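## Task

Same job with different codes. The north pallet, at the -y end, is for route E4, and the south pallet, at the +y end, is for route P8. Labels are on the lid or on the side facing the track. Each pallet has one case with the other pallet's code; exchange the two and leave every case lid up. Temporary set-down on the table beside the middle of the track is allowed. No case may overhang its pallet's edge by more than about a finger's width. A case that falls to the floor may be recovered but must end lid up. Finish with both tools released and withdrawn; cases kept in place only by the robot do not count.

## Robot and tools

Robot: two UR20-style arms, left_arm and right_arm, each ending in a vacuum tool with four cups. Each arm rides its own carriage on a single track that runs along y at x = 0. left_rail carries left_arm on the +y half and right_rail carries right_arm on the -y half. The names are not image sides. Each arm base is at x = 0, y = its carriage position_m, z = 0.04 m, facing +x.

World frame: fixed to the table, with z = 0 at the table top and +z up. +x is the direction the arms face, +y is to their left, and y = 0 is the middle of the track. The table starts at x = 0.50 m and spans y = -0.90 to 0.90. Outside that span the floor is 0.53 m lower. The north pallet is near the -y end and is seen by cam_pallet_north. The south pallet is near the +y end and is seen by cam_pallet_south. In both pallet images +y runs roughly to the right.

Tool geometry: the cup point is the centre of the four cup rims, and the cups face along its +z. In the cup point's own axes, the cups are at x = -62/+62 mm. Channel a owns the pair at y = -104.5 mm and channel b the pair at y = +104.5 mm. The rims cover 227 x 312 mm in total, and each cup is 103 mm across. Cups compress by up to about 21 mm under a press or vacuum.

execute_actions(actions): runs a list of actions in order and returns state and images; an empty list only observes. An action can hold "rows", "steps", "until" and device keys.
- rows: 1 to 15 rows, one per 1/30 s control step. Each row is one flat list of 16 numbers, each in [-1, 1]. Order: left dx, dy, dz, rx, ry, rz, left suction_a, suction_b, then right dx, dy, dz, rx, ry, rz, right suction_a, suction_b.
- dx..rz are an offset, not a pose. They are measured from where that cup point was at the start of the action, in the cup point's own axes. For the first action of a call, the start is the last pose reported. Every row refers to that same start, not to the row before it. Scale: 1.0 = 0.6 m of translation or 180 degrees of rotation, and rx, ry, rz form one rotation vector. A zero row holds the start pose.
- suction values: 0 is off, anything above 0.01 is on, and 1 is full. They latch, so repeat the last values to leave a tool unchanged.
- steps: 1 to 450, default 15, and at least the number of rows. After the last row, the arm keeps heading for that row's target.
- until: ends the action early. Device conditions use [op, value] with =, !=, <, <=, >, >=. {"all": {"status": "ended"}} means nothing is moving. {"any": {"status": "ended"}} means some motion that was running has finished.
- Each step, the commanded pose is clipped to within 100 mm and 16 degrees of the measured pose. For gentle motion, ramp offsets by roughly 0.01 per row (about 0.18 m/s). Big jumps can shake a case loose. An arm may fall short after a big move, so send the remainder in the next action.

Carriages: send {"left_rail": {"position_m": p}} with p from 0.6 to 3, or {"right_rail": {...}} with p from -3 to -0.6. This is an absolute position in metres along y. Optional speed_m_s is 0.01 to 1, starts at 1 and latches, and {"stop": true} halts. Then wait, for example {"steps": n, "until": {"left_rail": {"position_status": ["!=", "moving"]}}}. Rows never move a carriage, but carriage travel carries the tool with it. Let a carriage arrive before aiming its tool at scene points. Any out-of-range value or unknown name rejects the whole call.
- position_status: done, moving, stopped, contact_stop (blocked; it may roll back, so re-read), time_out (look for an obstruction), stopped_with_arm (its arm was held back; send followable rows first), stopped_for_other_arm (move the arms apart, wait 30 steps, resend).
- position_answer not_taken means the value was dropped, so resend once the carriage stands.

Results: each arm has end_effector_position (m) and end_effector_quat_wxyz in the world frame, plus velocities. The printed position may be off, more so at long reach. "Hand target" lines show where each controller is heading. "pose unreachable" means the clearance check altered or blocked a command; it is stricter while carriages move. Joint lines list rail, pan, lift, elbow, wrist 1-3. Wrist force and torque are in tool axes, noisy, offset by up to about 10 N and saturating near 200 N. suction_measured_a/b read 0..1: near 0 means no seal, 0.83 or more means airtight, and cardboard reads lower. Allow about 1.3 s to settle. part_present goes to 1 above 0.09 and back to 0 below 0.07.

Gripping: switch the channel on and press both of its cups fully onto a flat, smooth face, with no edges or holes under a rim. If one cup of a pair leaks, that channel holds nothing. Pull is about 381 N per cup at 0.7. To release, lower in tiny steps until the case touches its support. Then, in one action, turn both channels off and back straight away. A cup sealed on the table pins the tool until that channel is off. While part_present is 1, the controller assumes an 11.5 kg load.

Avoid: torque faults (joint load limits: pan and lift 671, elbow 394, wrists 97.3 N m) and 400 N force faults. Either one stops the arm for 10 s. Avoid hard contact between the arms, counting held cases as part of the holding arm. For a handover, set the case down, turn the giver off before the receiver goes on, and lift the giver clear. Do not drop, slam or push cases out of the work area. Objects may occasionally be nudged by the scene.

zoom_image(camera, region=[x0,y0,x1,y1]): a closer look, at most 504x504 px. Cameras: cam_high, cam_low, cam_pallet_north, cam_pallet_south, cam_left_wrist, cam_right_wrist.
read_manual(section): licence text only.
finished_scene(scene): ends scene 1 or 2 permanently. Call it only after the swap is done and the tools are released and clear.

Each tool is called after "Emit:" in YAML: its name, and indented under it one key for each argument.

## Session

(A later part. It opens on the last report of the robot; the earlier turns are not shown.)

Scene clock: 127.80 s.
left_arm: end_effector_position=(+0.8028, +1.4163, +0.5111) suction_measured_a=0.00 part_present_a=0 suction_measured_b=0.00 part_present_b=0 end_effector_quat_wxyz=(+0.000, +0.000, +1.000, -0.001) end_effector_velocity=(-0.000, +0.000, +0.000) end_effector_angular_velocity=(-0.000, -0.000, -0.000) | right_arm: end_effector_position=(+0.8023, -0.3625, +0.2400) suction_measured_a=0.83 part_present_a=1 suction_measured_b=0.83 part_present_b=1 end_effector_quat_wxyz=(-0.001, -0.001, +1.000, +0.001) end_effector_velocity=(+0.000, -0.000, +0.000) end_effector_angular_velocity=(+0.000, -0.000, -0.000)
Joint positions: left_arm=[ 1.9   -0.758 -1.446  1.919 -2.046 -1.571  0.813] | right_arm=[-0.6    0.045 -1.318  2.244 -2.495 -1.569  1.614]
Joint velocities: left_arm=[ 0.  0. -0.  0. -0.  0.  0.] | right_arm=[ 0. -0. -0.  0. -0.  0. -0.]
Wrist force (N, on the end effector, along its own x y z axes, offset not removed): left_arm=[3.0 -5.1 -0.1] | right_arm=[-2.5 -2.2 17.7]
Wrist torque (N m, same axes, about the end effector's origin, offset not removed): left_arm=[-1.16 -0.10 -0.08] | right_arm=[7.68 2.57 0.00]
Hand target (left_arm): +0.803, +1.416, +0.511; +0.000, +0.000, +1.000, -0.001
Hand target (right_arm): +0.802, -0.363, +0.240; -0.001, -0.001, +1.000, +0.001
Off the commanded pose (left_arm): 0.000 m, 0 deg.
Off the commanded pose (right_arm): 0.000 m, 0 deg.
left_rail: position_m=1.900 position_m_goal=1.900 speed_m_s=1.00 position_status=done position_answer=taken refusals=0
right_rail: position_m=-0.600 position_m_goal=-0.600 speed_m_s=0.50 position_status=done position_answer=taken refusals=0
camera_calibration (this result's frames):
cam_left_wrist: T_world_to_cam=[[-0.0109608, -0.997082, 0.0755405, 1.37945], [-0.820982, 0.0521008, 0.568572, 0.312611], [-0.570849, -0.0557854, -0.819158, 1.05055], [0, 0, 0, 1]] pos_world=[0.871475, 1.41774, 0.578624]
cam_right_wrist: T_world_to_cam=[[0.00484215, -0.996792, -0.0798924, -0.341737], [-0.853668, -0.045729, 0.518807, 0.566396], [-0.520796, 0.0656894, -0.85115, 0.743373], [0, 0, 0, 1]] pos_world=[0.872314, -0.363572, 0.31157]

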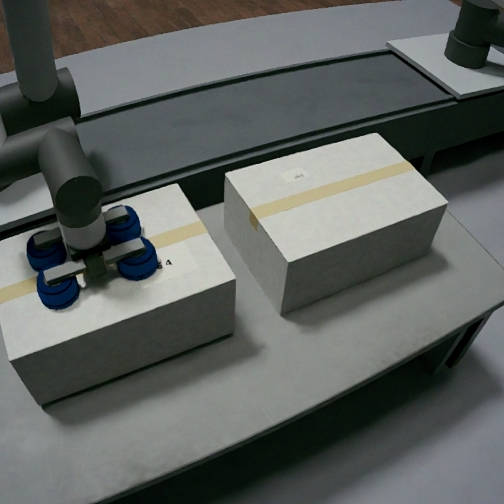

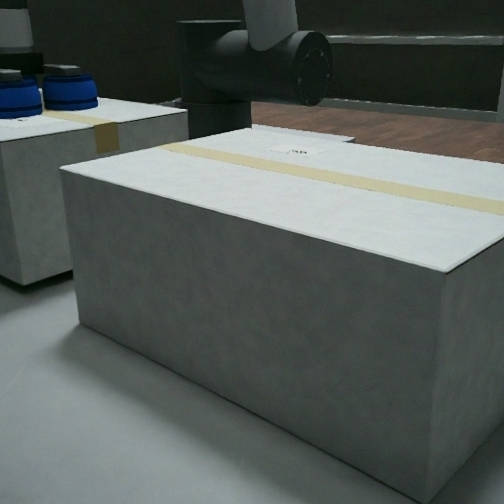

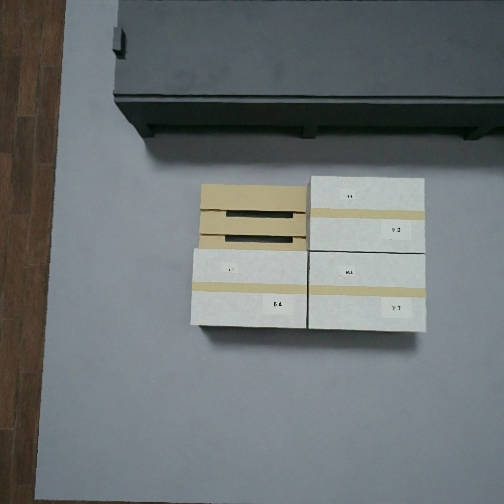

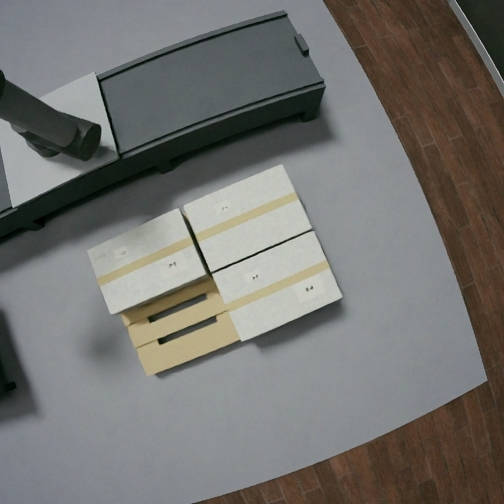

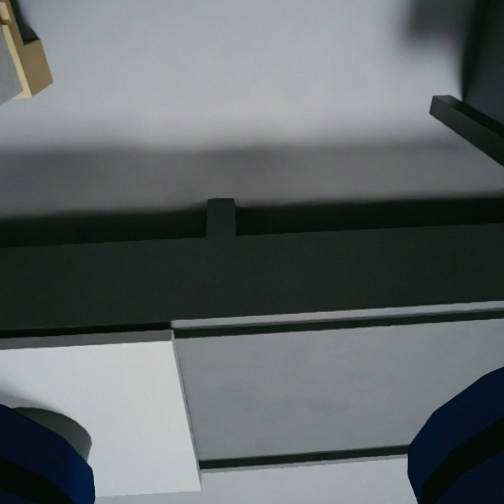

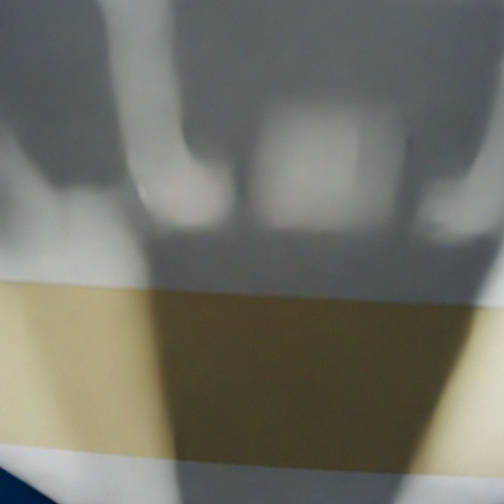

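Emit:
execute_actions:
  actions:
    - {"rows":[[0,0,0,0,0,0,0,0,0,0,-0.03,0,0,0,1,1],[0,0,0,0,0,0,0,0,0,0,-0.08,0,0,0,1,1],[0,0,0,0,0,0,0,0,-0.02,-0.46,-0.42,0,0,0.004,1,1]],"steps":80}
    - {"right_rail":{"position_m":-2.7},"steps":200,"until":{"right_rail":{"position_status":["!=","moving"]}}}
    - {"left_rail":{"position_m":0.89},"rows":[[-0.02,0,0,0,0,0,0,0,0,0,0.9,0,0,0,1,1]],"steps":90}
    - {"rows":[[0,0,0.42,0,0,0,0,0,0,0,0.12,0,0,0,1,1]],"steps":60}
    - {"rows":[[0,0,0.02,0,0,0,1,1,0,0,0,0,0,0,1,1],[0,0,0.038,0,0,0,1,1,0,0,0,0,0,0,1,1]],"steps":50}

Emit:
zoom_image:
  camera: "cam_pallet_north"
  region: [170, 150, 370, 290]

Scene clock: 156.27 s.
left_arm: end_effector_position=(+0.8153, +0.4323, +0.2361) suction_measured_a=0.93 part_present_a=1 suction_measured_b=0.93 part_present_b=1 end_effector_quat_wxyz=(+0.000, +0.000, +1.000, -0.001) end_effector_velocity=(+0.000, +0.000, -0.000) end_effector_angular_velocity=(+0.000, -0.000, +0.000) | right_arm: end_effector_position=(+0.7986, -2.7316, +0.0717) suction_measured_a=0.83 part_present_a=1 suction_measured_b=0.83 part_present_b=1 end_effector_quat_wxyz=(-0.002, +0.005, +1.000, +0.009) end_effector_velocity=(+0.000, +0.000, +0.000) end_effector_angular_velocity=(+0.000, -0.000, +0.000)
Joint positions: left_arm=[ 0.917 -0.75  -1.214  2.091 -2.448 -1.571  0.821] | right_arm=[-2.7   -0.3   -1.116  2.356 -2.802 -1.554  1.282]
Joint velocities: left_arm=[ 0.  0.  0. -0.  0.  0. -0.] | right_arm=[ 0.  0. -0. -0. -0.  0. -0.]
Wrist force (N, on the end effector, along its own x y z axes, offset not removed): left_arm=[3.4 1.7 24.9] | right_arm=[15.7 -2.2 -58.5]
Wrist torque (N m, same axes, about the end effector's origin, offset not removed): left_arm=[-11.20 1.16 -0.28] | right_arm=[-13.03 -7.37 -3.76]
Hand target (left_arm): +0.815, +0.432, +0.236; +0.000, +0.000, +1.000, -0.001
Hand target (right_arm): +0.798, -2.732, +0.072; -0.002, +0.005, +1.000, +0.009
Off the commanded pose (left_arm): 0.000 m, 0 deg.
Off the commanded pose (right_arm): 0.000 m, 0 deg.
FORCE FAULT: contact force on the right arm reached its limit, and that arm stopped for 10 seconds. The contact can be on any part of that arm, not only on its tool. That arm's remaining commands of this call were not run. That arm holds still and accepts commands again. Move the arm away from the contact; if what it grips holds it there, let go first. Pushing or pulling that hard again can fault the arm again.
left_rail: position_m=0.917 position_m_goal=0.917 speed_m_s=1.00 position_status=stopped_for_other_arm position_answer=taken refusals=0
right_rail: position_m=-2.700 position_m_goal=-2.700 speed_m_s=0.50 position_status=done position_answer=taken refusals=0
pose unreachable (left arm): on one or more control steps of this call, first in action 2 (counted from 0), this arm could not follow its commanded pose, so it was not sent that pose on those steps. It may still have moved: this result reports where it is.
cause: while a carriage moves, is told to move, or has just stopped, the clearance check judges arm commands more strictly, and it could not pass this one. Move the arms while the carriages stand.
camera_calibration (this result's frames):
cam_left_wrist: T_world_to_cam=[[-0.0109125, -0.997083, 0.0755384, 0.419248], [-0.820983, 0.05206, 0.568574, 0.530538], [-0.570848, -0.0558111, -0.819156, 0.777553], [0, 0, 0, 1]] pos_world=[0.884003, 0.433802, 0.303618]
cam_right_wrist: T_world_to_cam=[[-0.00715526, -0.995265, -0.0969335, -2.70175], [-0.853122, -0.0444934, 0.519811, 0.545076], [-0.521662, 0.0864155, -0.848764, 0.810995], [0, 0, 0, 1]] pos_world=[0.86875, -2.73478, 0.143118]

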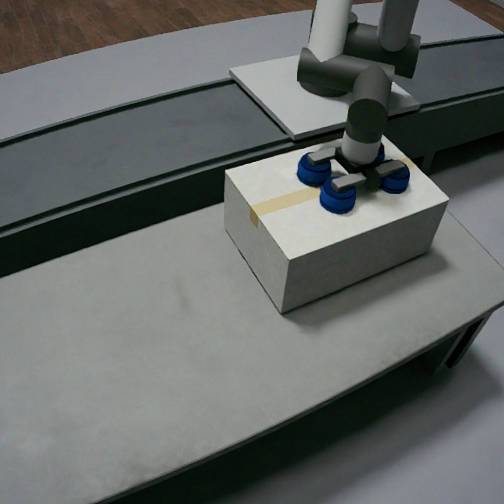

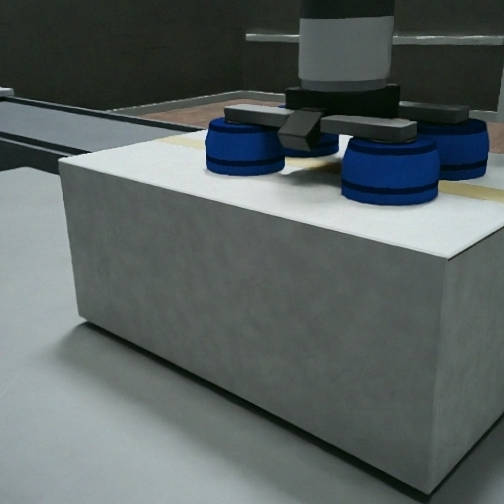

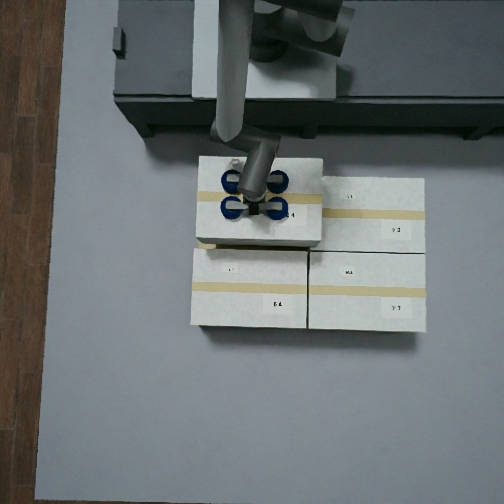

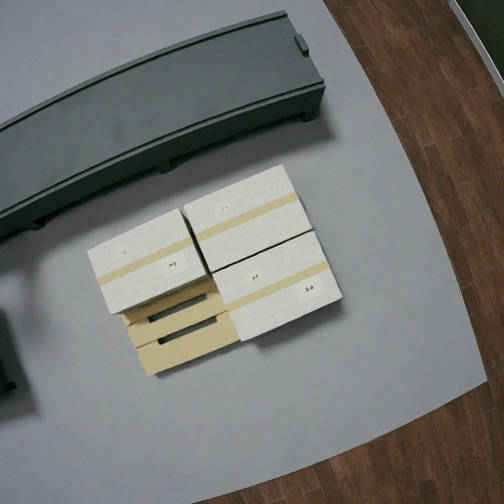

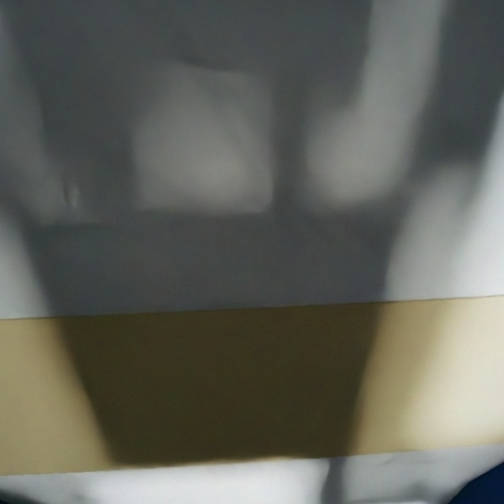

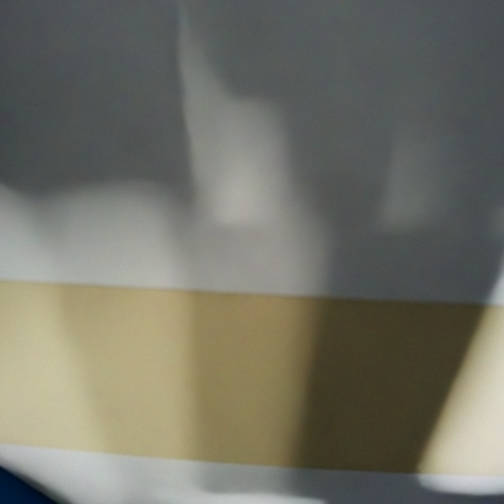

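Region (170, 150, 370, 290) of cam_pallet_north's 504x504 image, scaled by 2.520, with more detail than that image has; it fills the top 353 rows of this view, and the rest is white.

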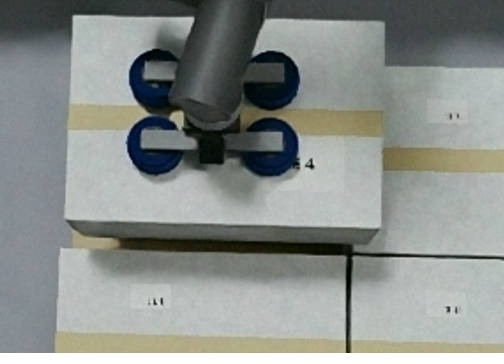

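Emit:
execute_actions:
  actions:
    - {"rows":[[0,0,-0.05,0,0,0,1,1,0,0,-0.06,0,0,0,1,1],[0,0,-0.5,0,0,0,1,1,0,0,-0.06,0,0,0,1,1]],"steps":50}
    - {"rows":[[0,0,0,0,0,0,1,1,-0.02,-0.07,0,0.0057,0,0,1,1]],"steps":40}
    - {"rows":[[0,0,0,0,0,0,1,1,0,0,0.25,0,0,0,1,1]],"left_rail":{"position_m":2.6,"speed_m_s":0.5},"steps":130}

Emit:
zoom_image:
  camera: "cam_pallet_north"
  region: [170, 150, 370, 290]

Scene clock: 172.80 s.
left_arm: end_effector_position=(+0.8148, +2.1163, +0.5363) suction_measured_a=0.93 part_present_a=1 suction_measured_b=0.93 part_present_b=1 end_effector_quat_wxyz=(+0.000, +0.000, +1.000, -0.001) end_effector_velocity=(-0.000, +0.000, -0.000) end_effector_angular_velocity=(+0.000, +0.000, -0.000) | right_arm: end_effector_position=(+0.8098, -2.7743, -0.0430) suction_measured_a=0.83 part_present_a=1 suction_measured_b=0.83 part_present_b=1 end_effector_quat_wxyz=(-0.002, +0.005, +1.000, +0.000) end_effector_velocity=(+0.000, -0.000, -0.000) end_effector_angular_velocity=(-0.000, +0.000, -0.000)
Joint positions: left_arm=[ 2.6   -0.75  -1.448  1.883 -2.007 -1.571  0.821] | right_arm=[-2.7   -0.341 -0.927  2.343 -2.983 -1.572  1.241]
Joint velocities: left_arm=[ 0. -0.  0. -0.  0.  0. -0.] | right_arm=[ 0.  0.  0. -0. -0. -0.  0.]
Wrist force (N, on the end effector, along its own x y z axes, offset not removed): left_arm=[2.2 -0.2 23.5] | right_arm=[2.9 3.0 13.9]
Wrist torque (N m, same axes, about the end effector's origin, offset not removed): left_arm=[-11.48 1.25 -0.31] | right_arm=[8.57 1.72 0.22]
Hand target (left_arm): +0.815, +2.116, +0.536; +0.000, +0.000, +1.000, -0.001
Hand target (right_arm): +0.810, -2.774, -0.043; -0.002, +0.005, +1.000, +0.000
Off the commanded pose (left_arm): 0.000 m, 0 deg.
Off the commanded pose (right_arm): 0.000 m, 0 deg.
left_rail: position_m=2.600 position_m_goal=2.600 speed_m_s=0.50 position_status=done position_answer=taken refusals=0
right_rail: position_m=-2.700 position_m_goal=-2.700 speed_m_s=0.50 position_status=done position_answer=taken refusals=0
camera_calibration (this result's frames):
cam_left_wrist: T_world_to_cam=[[-0.0108989, -0.99708, 0.0755867, 2.07563], [-0.82099, 0.0520757, 0.568563, 0.271689], [-0.570839, -0.0558592, -0.81916, 1.11726], [0, 0, 0, 1]] pos_world=[0.883452, 2.11783, 0.603854]
cam_right_wrist: T_world_to_cam=[[-0.00708786, -0.996836, -0.0791671, -2.75887], [-0.853062, -0.0352808, 0.520615, 0.637939], [-0.521761, 0.0712245, -0.850113, 0.681033], [0, 0, 0, 1]] pos_world=[0.879984, -2.77614, 0.0284226]

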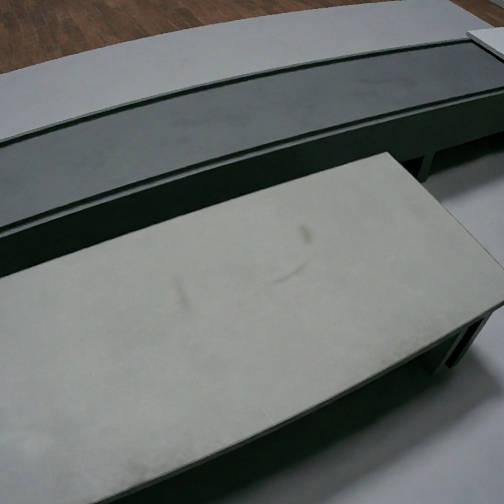

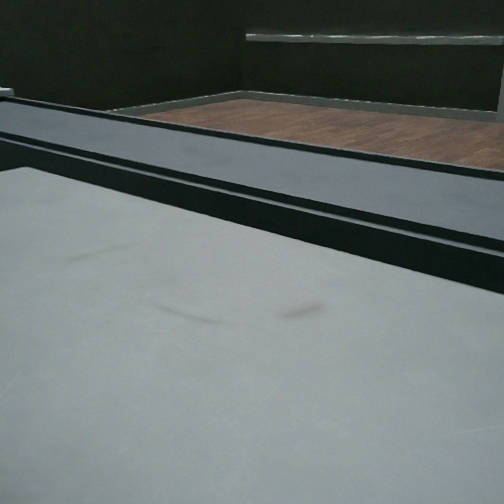

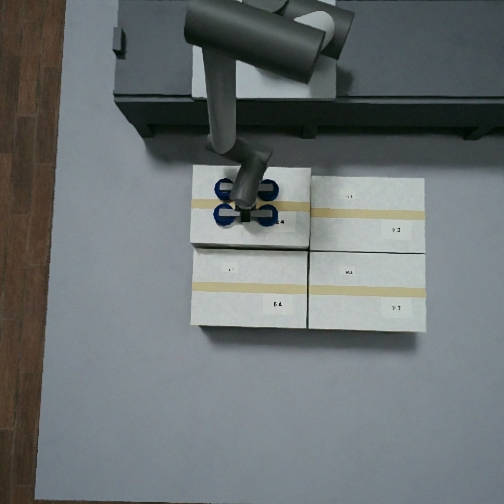

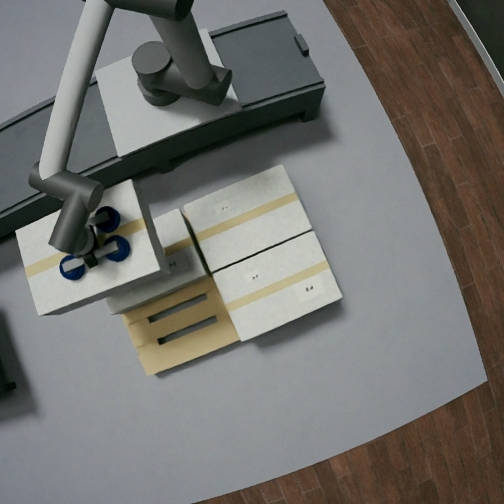

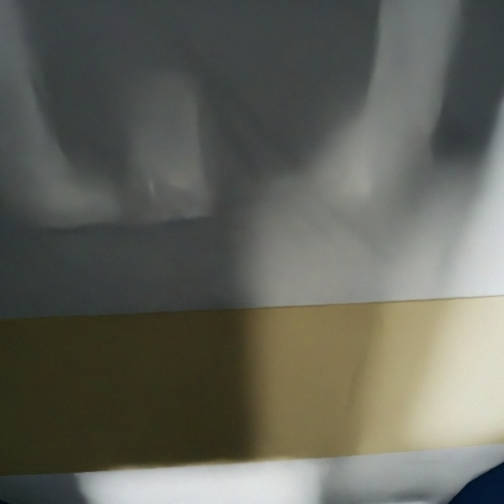

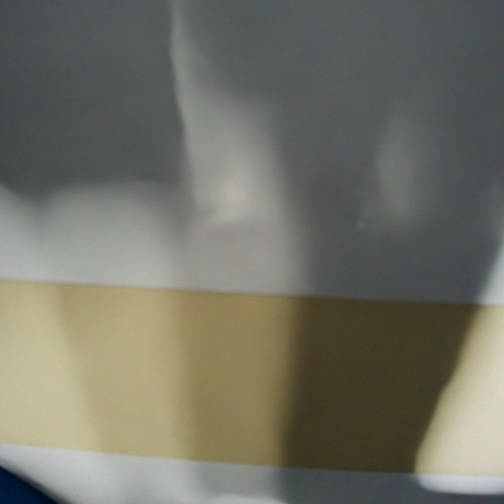

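Region (170, 150, 370, 290) of cam_pallet_north's 504x504 image, scaled by 2.520, with more detail than that image has; it fills the top 353 rows of this view, and the rest is white.

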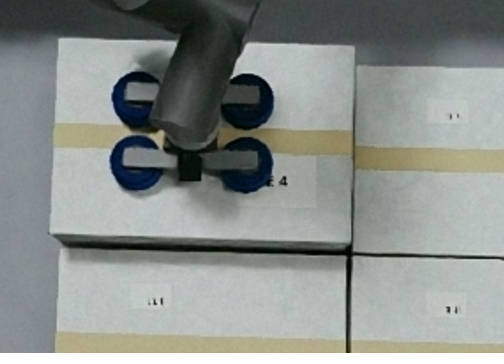

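Emit:
execute_actions:
  actions:
    - {"rows":[[-0.71,0.12,0,0,0,-0.014,1,1,-0.017,0,0,0,0,0,1,1]],"steps":80}
    - {"rows":[[0,0,0.96,0,0,0,1,1,0,0,0.15,0,0,0,1,1]],"steps":120}

Emit:
zoom_image:
  camera: "cam_pallet_north"
  region: [170, 150, 370, 290]

Emit:
zoom_image:
  camera: "cam_pallet_south"
  region: [80, 240, 280, 400]

Scene clock: 193.73 s.
left_arm: end_effector_position=(+1.2317, +2.1911, +0.0749) suction_measured_a=0.93 part_present_a=1 suction_measured_b=0.93 part_present_b=1 end_effector_quat_wxyz=(-0.001, -0.022, +1.000, -0.001) end_effector_velocity=(-0.000, -0.000, -0.000) end_effector_angular_velocity=(+0.000, +0.000, -0.000) | right_arm: end_effector_position=(+0.8197, -2.7745, -0.1330) suction_measured_a=0.83 part_present_a=1 suction_measured_b=0.83 part_present_b=1 end_effector_quat_wxyz=(-0.002, +0.005, +1.000, +0.000) end_effector_velocity=(+0.000, -0.000, +0.000) end_effector_angular_velocity=(-0.000, -0.000, -0.000)
Joint positions: left_arm=[ 2.6   -0.475 -0.781  1.575 -2.364 -1.574  1.051] | right_arm=[-2.7   -0.337 -0.782  2.314 -3.098 -1.572  1.244]
Joint velocities: left_arm=[ 0. -0.  0. -0.  0. -0.  0.] | right_arm=[ 0. -0. -0.  0. -0.  0.  0.]
Wrist force (N, on the end effector, along its own x y z axes, offset not removed): left_arm=[1.6 4.3 26.7] | right_arm=[-1.7 2.4 17.8]
Wrist torque (N m, same axes, about the end effector's origin, offset not removed): left_arm=[-10.85 1.48 -0.21] | right_arm=[8.48 2.17 0.20]
Hand target (left_arm): +1.232, +2.191, +0.075; -0.001, -0.022, +1.000, -0.002
Hand target (right_arm): +0.820, -2.775, -0.133; -0.002, +0.005, +1.000, +0.000
Off the commanded pose (left_arm): 0.114 m, 0 deg.
Off the commanded pose (right_arm): 0.000 m, 0 deg.
FORCE FAULT: contact force on the left arm reached its limit, and that arm stopped for 10 seconds. The contact can be on any part of that arm, not only on its tool. That arm's remaining commands of this call were not run. That arm holds still and accepts commands again. Move the arm away from the contact; if what it grips holds it there, let go first. Pushing or pulling that hard again can fault the arm again.
left_rail: position_m=2.600 position_m_goal=2.600 speed_m_s=0.50 position_status=done position_answer=taken refusals=0
right_rail: position_m=-2.700 position_m_goal=-2.700 speed_m_s=0.50 position_status=done position_answer=taken refusals=0
camera_calibration (this result's frames):
cam_left_wrist: T_world_to_cam=[[0.0334917, -0.996453, 0.077196, 2.13347], [-0.820635, 0.0166698, 0.57121, 0.949323], [-0.570471, -0.0824805, -0.817166, 1.03917], [0, 0, 0, 1]] pos_world=[1.30041, 2.19579, 0.142218]
cam_right_wrist: T_world_to_cam=[[-0.00708841, -0.996837, -0.0791604, -2.7661], [-0.853059, -0.0352773, 0.52062, 0.693259], [-0.521766, 0.0712189, -0.850111, 0.609682], [0, 0, 0, 1]] pos_world=[0.889895, -2.77632, -0.0615929]

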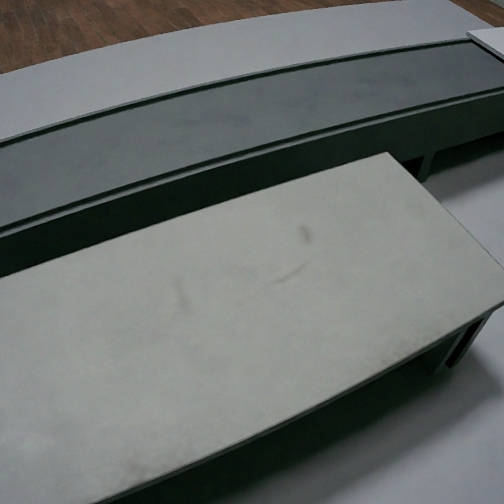

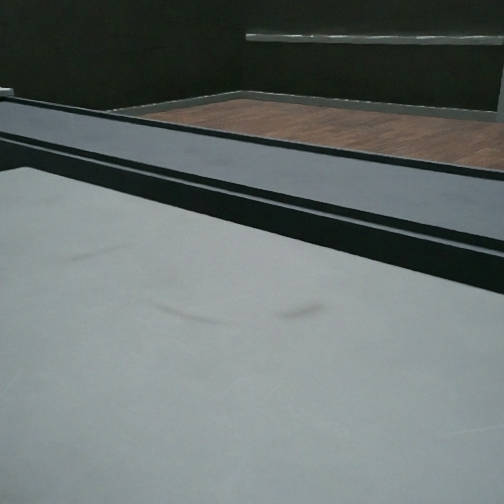

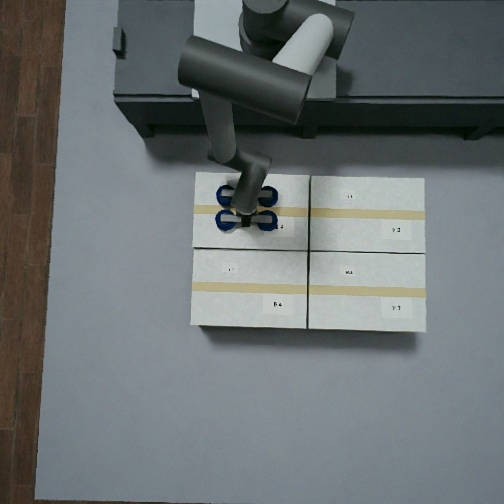

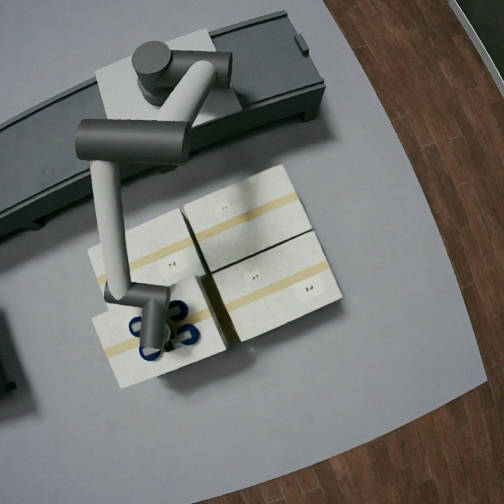

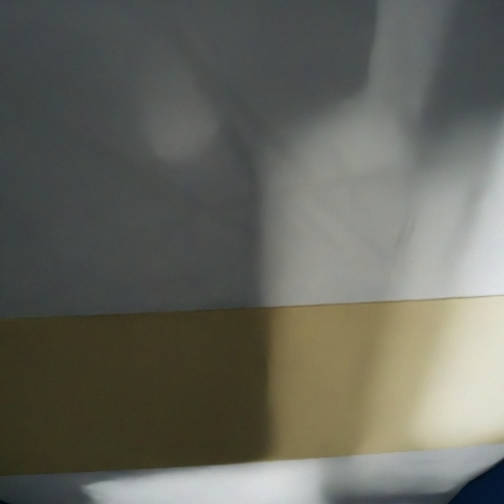

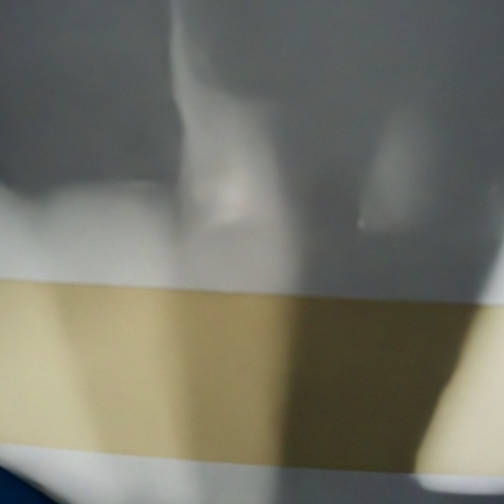

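Region (170, 150, 370, 290) of cam_pallet_north's 504x504 image, scaled by 2.520, with more detail than that image has; it fills the top 353 rows of this view, and the rest is white.

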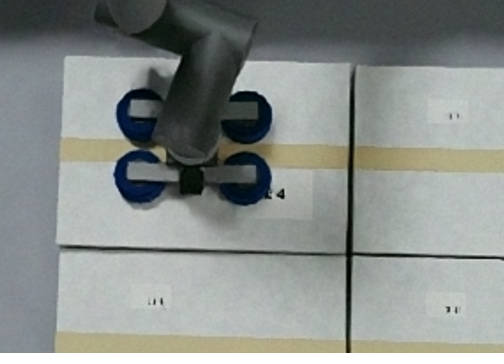

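Region (80, 240, 280, 400) of cam_pallet_south's 504x504 image, scaled by 2.520, with more detail than that image has; it fills the top 403 rows of this view, and the rest is white.

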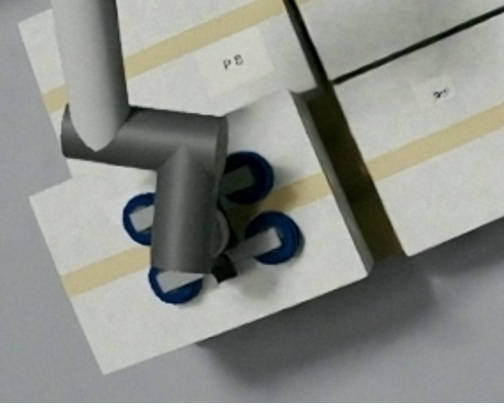

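Emit:
execute_actions:
  actions:
    - {"rows":[[0,0,-0.05,0,0,0,1,1,-0.008,0,0,0,0,0,1,1]],"steps":25}
    - {"rows":[[-0.05,0.075,0,0,0,0,1,1,0,0,0.023,0,0,0,1,1]],"steps":35}
    - {"rows":[[0,0,0,0,0,0,1,1,0,0,0,0,0,0,0,0]],"steps":10}
    - {"rows":[[0,0,0.2,0,0,0,1,1,0,0,-0.6,0,0,0,0,0]],"steps":60}

Emit:
zoom_image:
  camera: "cam_pallet_south"
  region: [80, 240, 280, 400]

Scene clock: 208.40 s.
left_arm: end_effector_position=(+1.2595, +2.2371, -0.0154) suction_measured_a=0.93 part_present_a=1 suction_measured_b=0.93 part_present_b=1 end_effector_quat_wxyz=(-0.001, -0.022, +1.000, -0.001) end_effector_velocity=(-0.000, +0.000, -0.000) end_effector_angular_velocity=(+0.000, +0.000, +0.000) | right_arm: end_effector_position=(+0.8256, -2.7742, +0.2131) suction_measured_a=0.00 part_present_a=0 suction_measured_b=0.00 part_present_b=0 end_effector_quat_wxyz=(-0.002, +0.005, +1.000, +0.000) end_effector_velocity=(+0.000, -0.000, +0.000) end_effector_angular_velocity=(-0.000, -0.000, +0.000)
Joint positions: left_arm=[ 2.6   -0.434 -0.693  1.557 -2.433 -1.574  1.093] | right_arm=[-2.7   -0.334 -1.292  2.267 -2.542 -1.571  1.247]
Joint velocities: left_arm=[ 0. -0.  0.  0. -0. -0. -0.] | right_arm=[ 0. -0. -0. -0.  0. -0. -0.]
Wrist force (N, on the end effector, along its own x y z axes, offset not removed): left_arm=[4.7 0.9 29.9] | right_arm=[-3.6 -2.6 -1.4]
Wrist torque (N m, same axes, about the end effector's origin, offset not removed): left_arm=[-11.38 0.97 -0.26] | right_arm=[-0.21 0.63 0.26]
Hand target (left_arm): +1.260, +2.237, -0.015; -0.001, -0.022, +1.000, -0.001
Hand target (right_arm): +0.826, -2.774, +0.213; -0.002, +0.005, +1.000, +0.000
Off the commanded pose (left_arm): 0.000 m, 0 deg.
Off the commanded pose (right_arm): 0.001 m, 0 deg.
left_rail: position_m=2.600 position_m_goal=2.600 speed_m_s=0.50 position_status=done position_answer=taken refusals=0
right_rail: position_m=-2.700 position_m_goal=-2.700 speed_m_s=0.50 position_status=done position_answer=taken refusals=0
camera_calibration (this result's frames):
cam_left_wrist: T_world_to_cam=[[0.0334954, -0.996454, 0.0771866, 2.18533], [-0.820636, 0.0166611, 0.571208, 1.02301], [-0.570468, -0.082475, -0.817168, 0.985062], [0, 0, 0, 1]] pos_world=[1.32827, 2.24178, 0.051932]
cam_right_wrist: T_world_to_cam=[[-0.00705091, -0.996828, -0.0792781, -2.73843], [-0.853207, -0.0353504, 0.520373, 0.518071], [-0.521524, 0.0713097, -0.850251, 0.907128], [0, 0, 0, 1]] pos_world=[0.895803, -2.77611, 0.2846]

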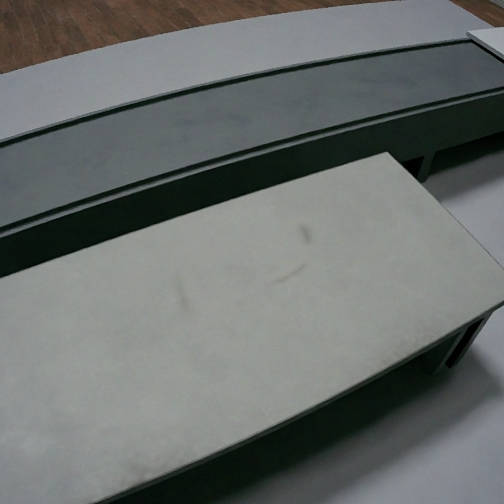

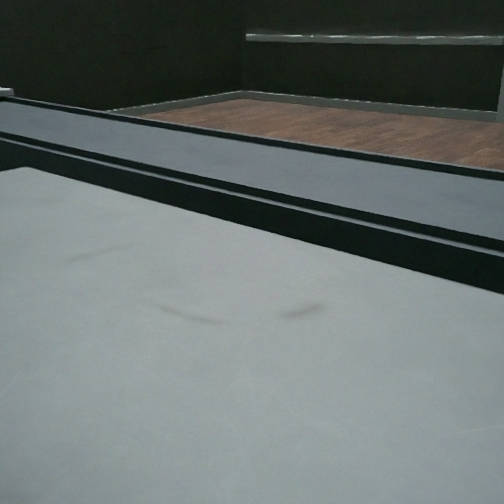

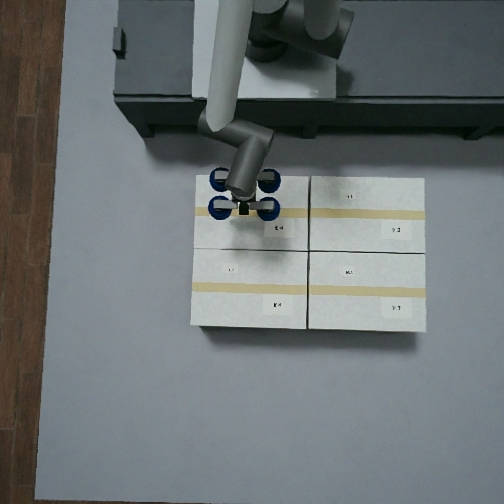

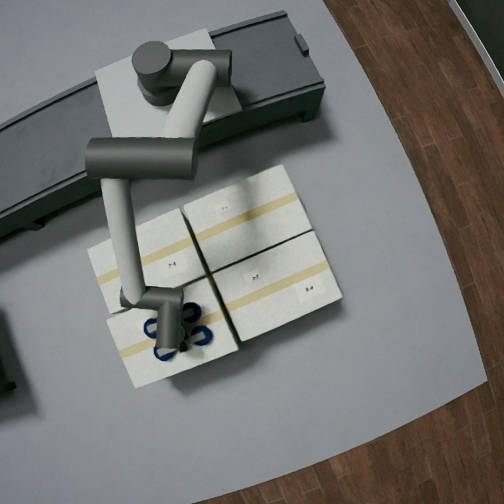

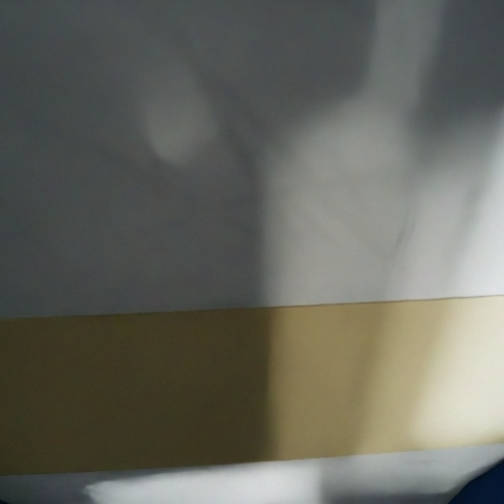

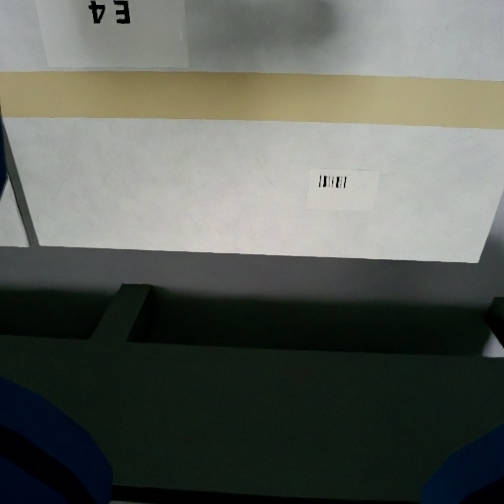

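Region (80, 240, 280, 400) of cam_pallet_south's 504x504 image, scaled by 2.520, with more detail than that image has; it fills the top 403 rows of this view, and the rest is white.

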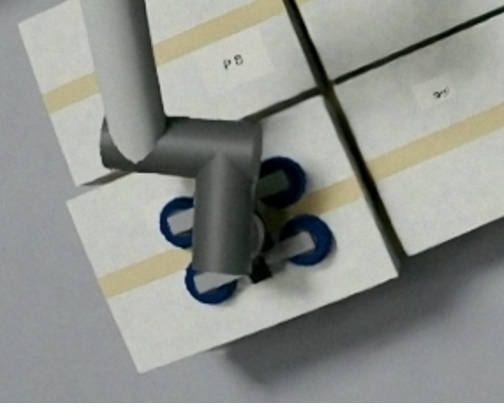

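North good; south dropped in. Lower more.

Emit:
execute_actions:
  actions:
    - {"rows":[[0,0,0.2,0,0,0,1,1,0,0,-0.3,0,0,0,0,0]],"right_rail":{"position_m":-1.6,"speed_m_s":1},"steps":60}

Emit:
zoom_image:
  camera: "cam_pallet_south"
  region: [80, 240, 280, 400]

Scene clock: 214.07 s.
left_arm: end_effector_position=(+1.2593, +2.2368, -0.1354) suction_measured_a=0.93 part_present_a=1 suction_measured_b=0.93 part_present_b=1 end_effector_quat_wxyz=(-0.001, -0.022, +1.000, -0.001) end_effector_velocity=(+0.000, +0.000, -0.000) end_effector_angular_velocity=(+0.000, +0.000, -0.000) | right_arm: end_effector_position=(+0.8262, -1.6741, +0.3931) suction_measured_a=0.00 part_present_a=0 suction_measured_b=0.00 part_present_b=0 end_effector_quat_wxyz=(-0.002, +0.005, +1.000, +0.000) end_effector_velocity=(-0.000, +0.000, +0.000) end_effector_angular_velocity=(-0.000, -0.000, +0.000)
Joint positions: left_arm=[ 2.6   -0.434 -0.583  1.545 -2.532 -1.574  1.093] | right_arm=[-1.6   -0.334 -1.483  2.154 -2.238 -1.571  1.247]
Joint velocities: left_arm=[ 0.  0.  0. -0. -0. -0.  0.] | right_arm=[ 0.  0. -0.  0. -0.  0. -0.]
Wrist force (N, on the end effector, along its own x y z axes, offset not removed): left_arm=[0.7 2.7 26.4] | right_arm=[-4.8 1.3 -0.7]
Wrist torque (N m, same axes, about the end effector's origin, offset not removed): left_arm=[-11.14 1.47 -0.29] | right_arm=[0.38 0.78 0.27]
Hand target (left_arm): +1.259, +2.237, -0.135; -0.001, -0.022, +1.000, -0.001
Hand target (right_arm): +0.826, -1.674, +0.393; -0.002, +0.005, +1.000, +0.000
Off the commanded pose (left_arm): 0.000 m, 0 deg.
Off the commanded pose (right_arm): 0.000 m, 0 deg.
left_rail: position_m=2.600 position_m_goal=2.600 speed_m_s=0.50 position_status=done position_answer=taken refusals=0
right_rail: position_m=-1.600 position_m_goal=-1.600 speed_m_s=1.00 position_status=done position_answer=taken refusals=0
camera_calibration (this result's frames):
cam_left_wrist: T_world_to_cam=[[0.0334996, -0.996454, 0.0771874, 2.19426], [-0.820637, 0.0166581, 0.571207, 1.09144], [-0.570467, -0.082478, -0.817168, 0.886808], [0, 0, 0, 1]] pos_world=[1.32806, 2.24144, -0.0681356]
cam_right_wrist: T_world_to_cam=[[-0.00706711, -0.996829, -0.0792584, -1.62754], [-0.853236, -0.0353224, 0.520328, 0.463856], [-0.521477, 0.0713033, -0.850281, 0.981988], [0, 0, 0, 1]] pos_world=[0.896361, -1.67601, 0.464612]

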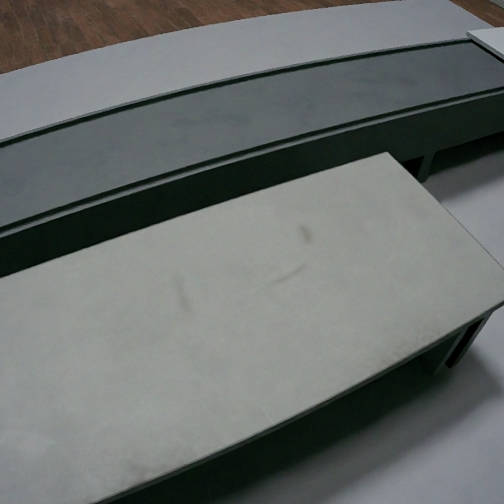

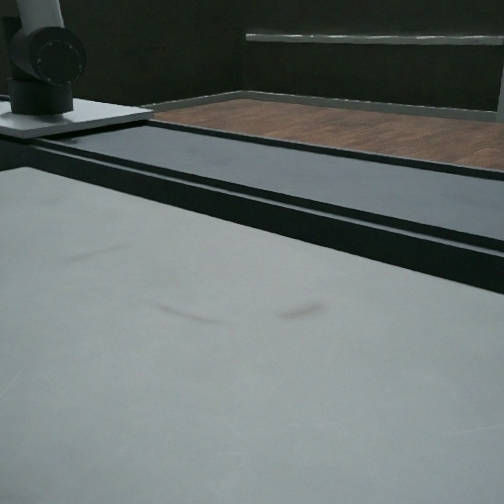

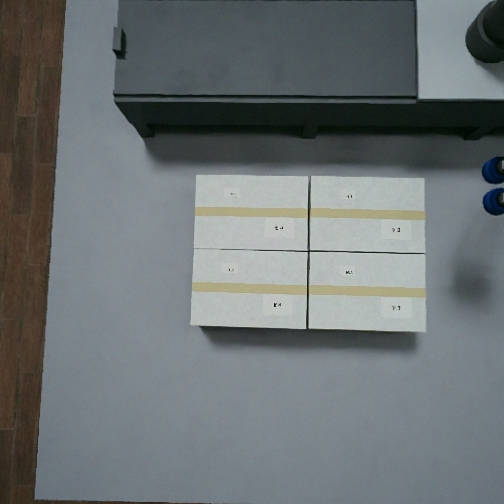

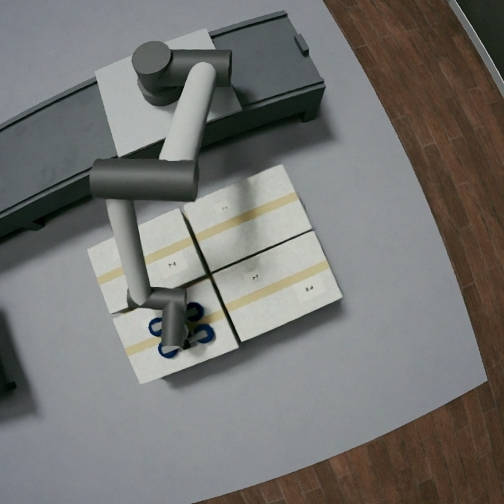

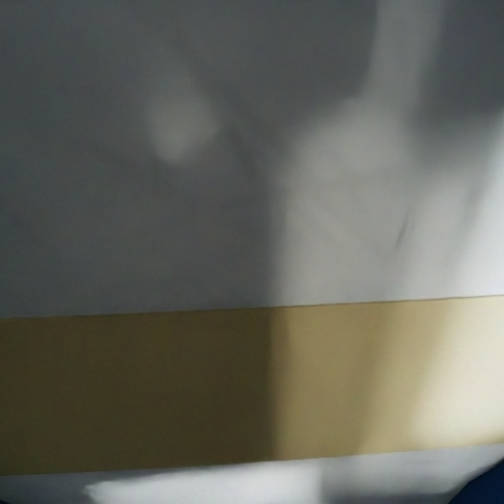

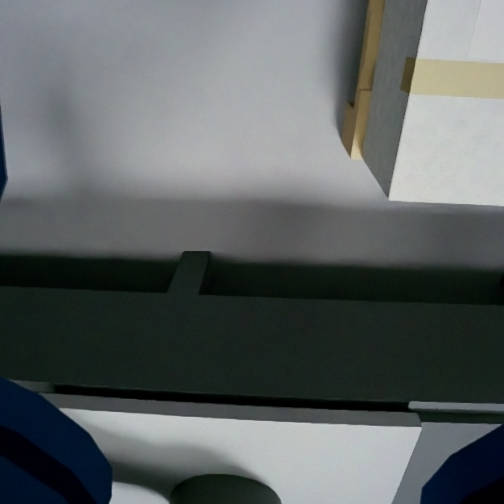

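Region (80, 240, 280, 400) of cam_pallet_south's 504x504 image, scaled by 2.520, with more detail than that image has; it fills the top 403 rows of this view, and the rest is white.

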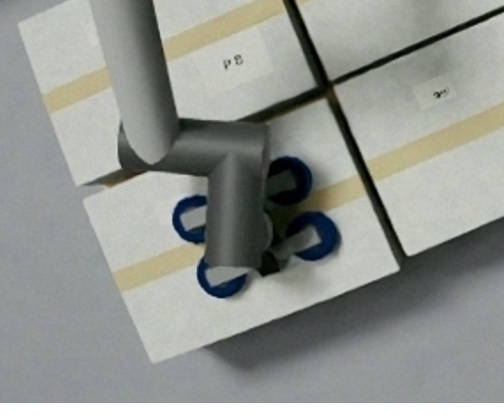

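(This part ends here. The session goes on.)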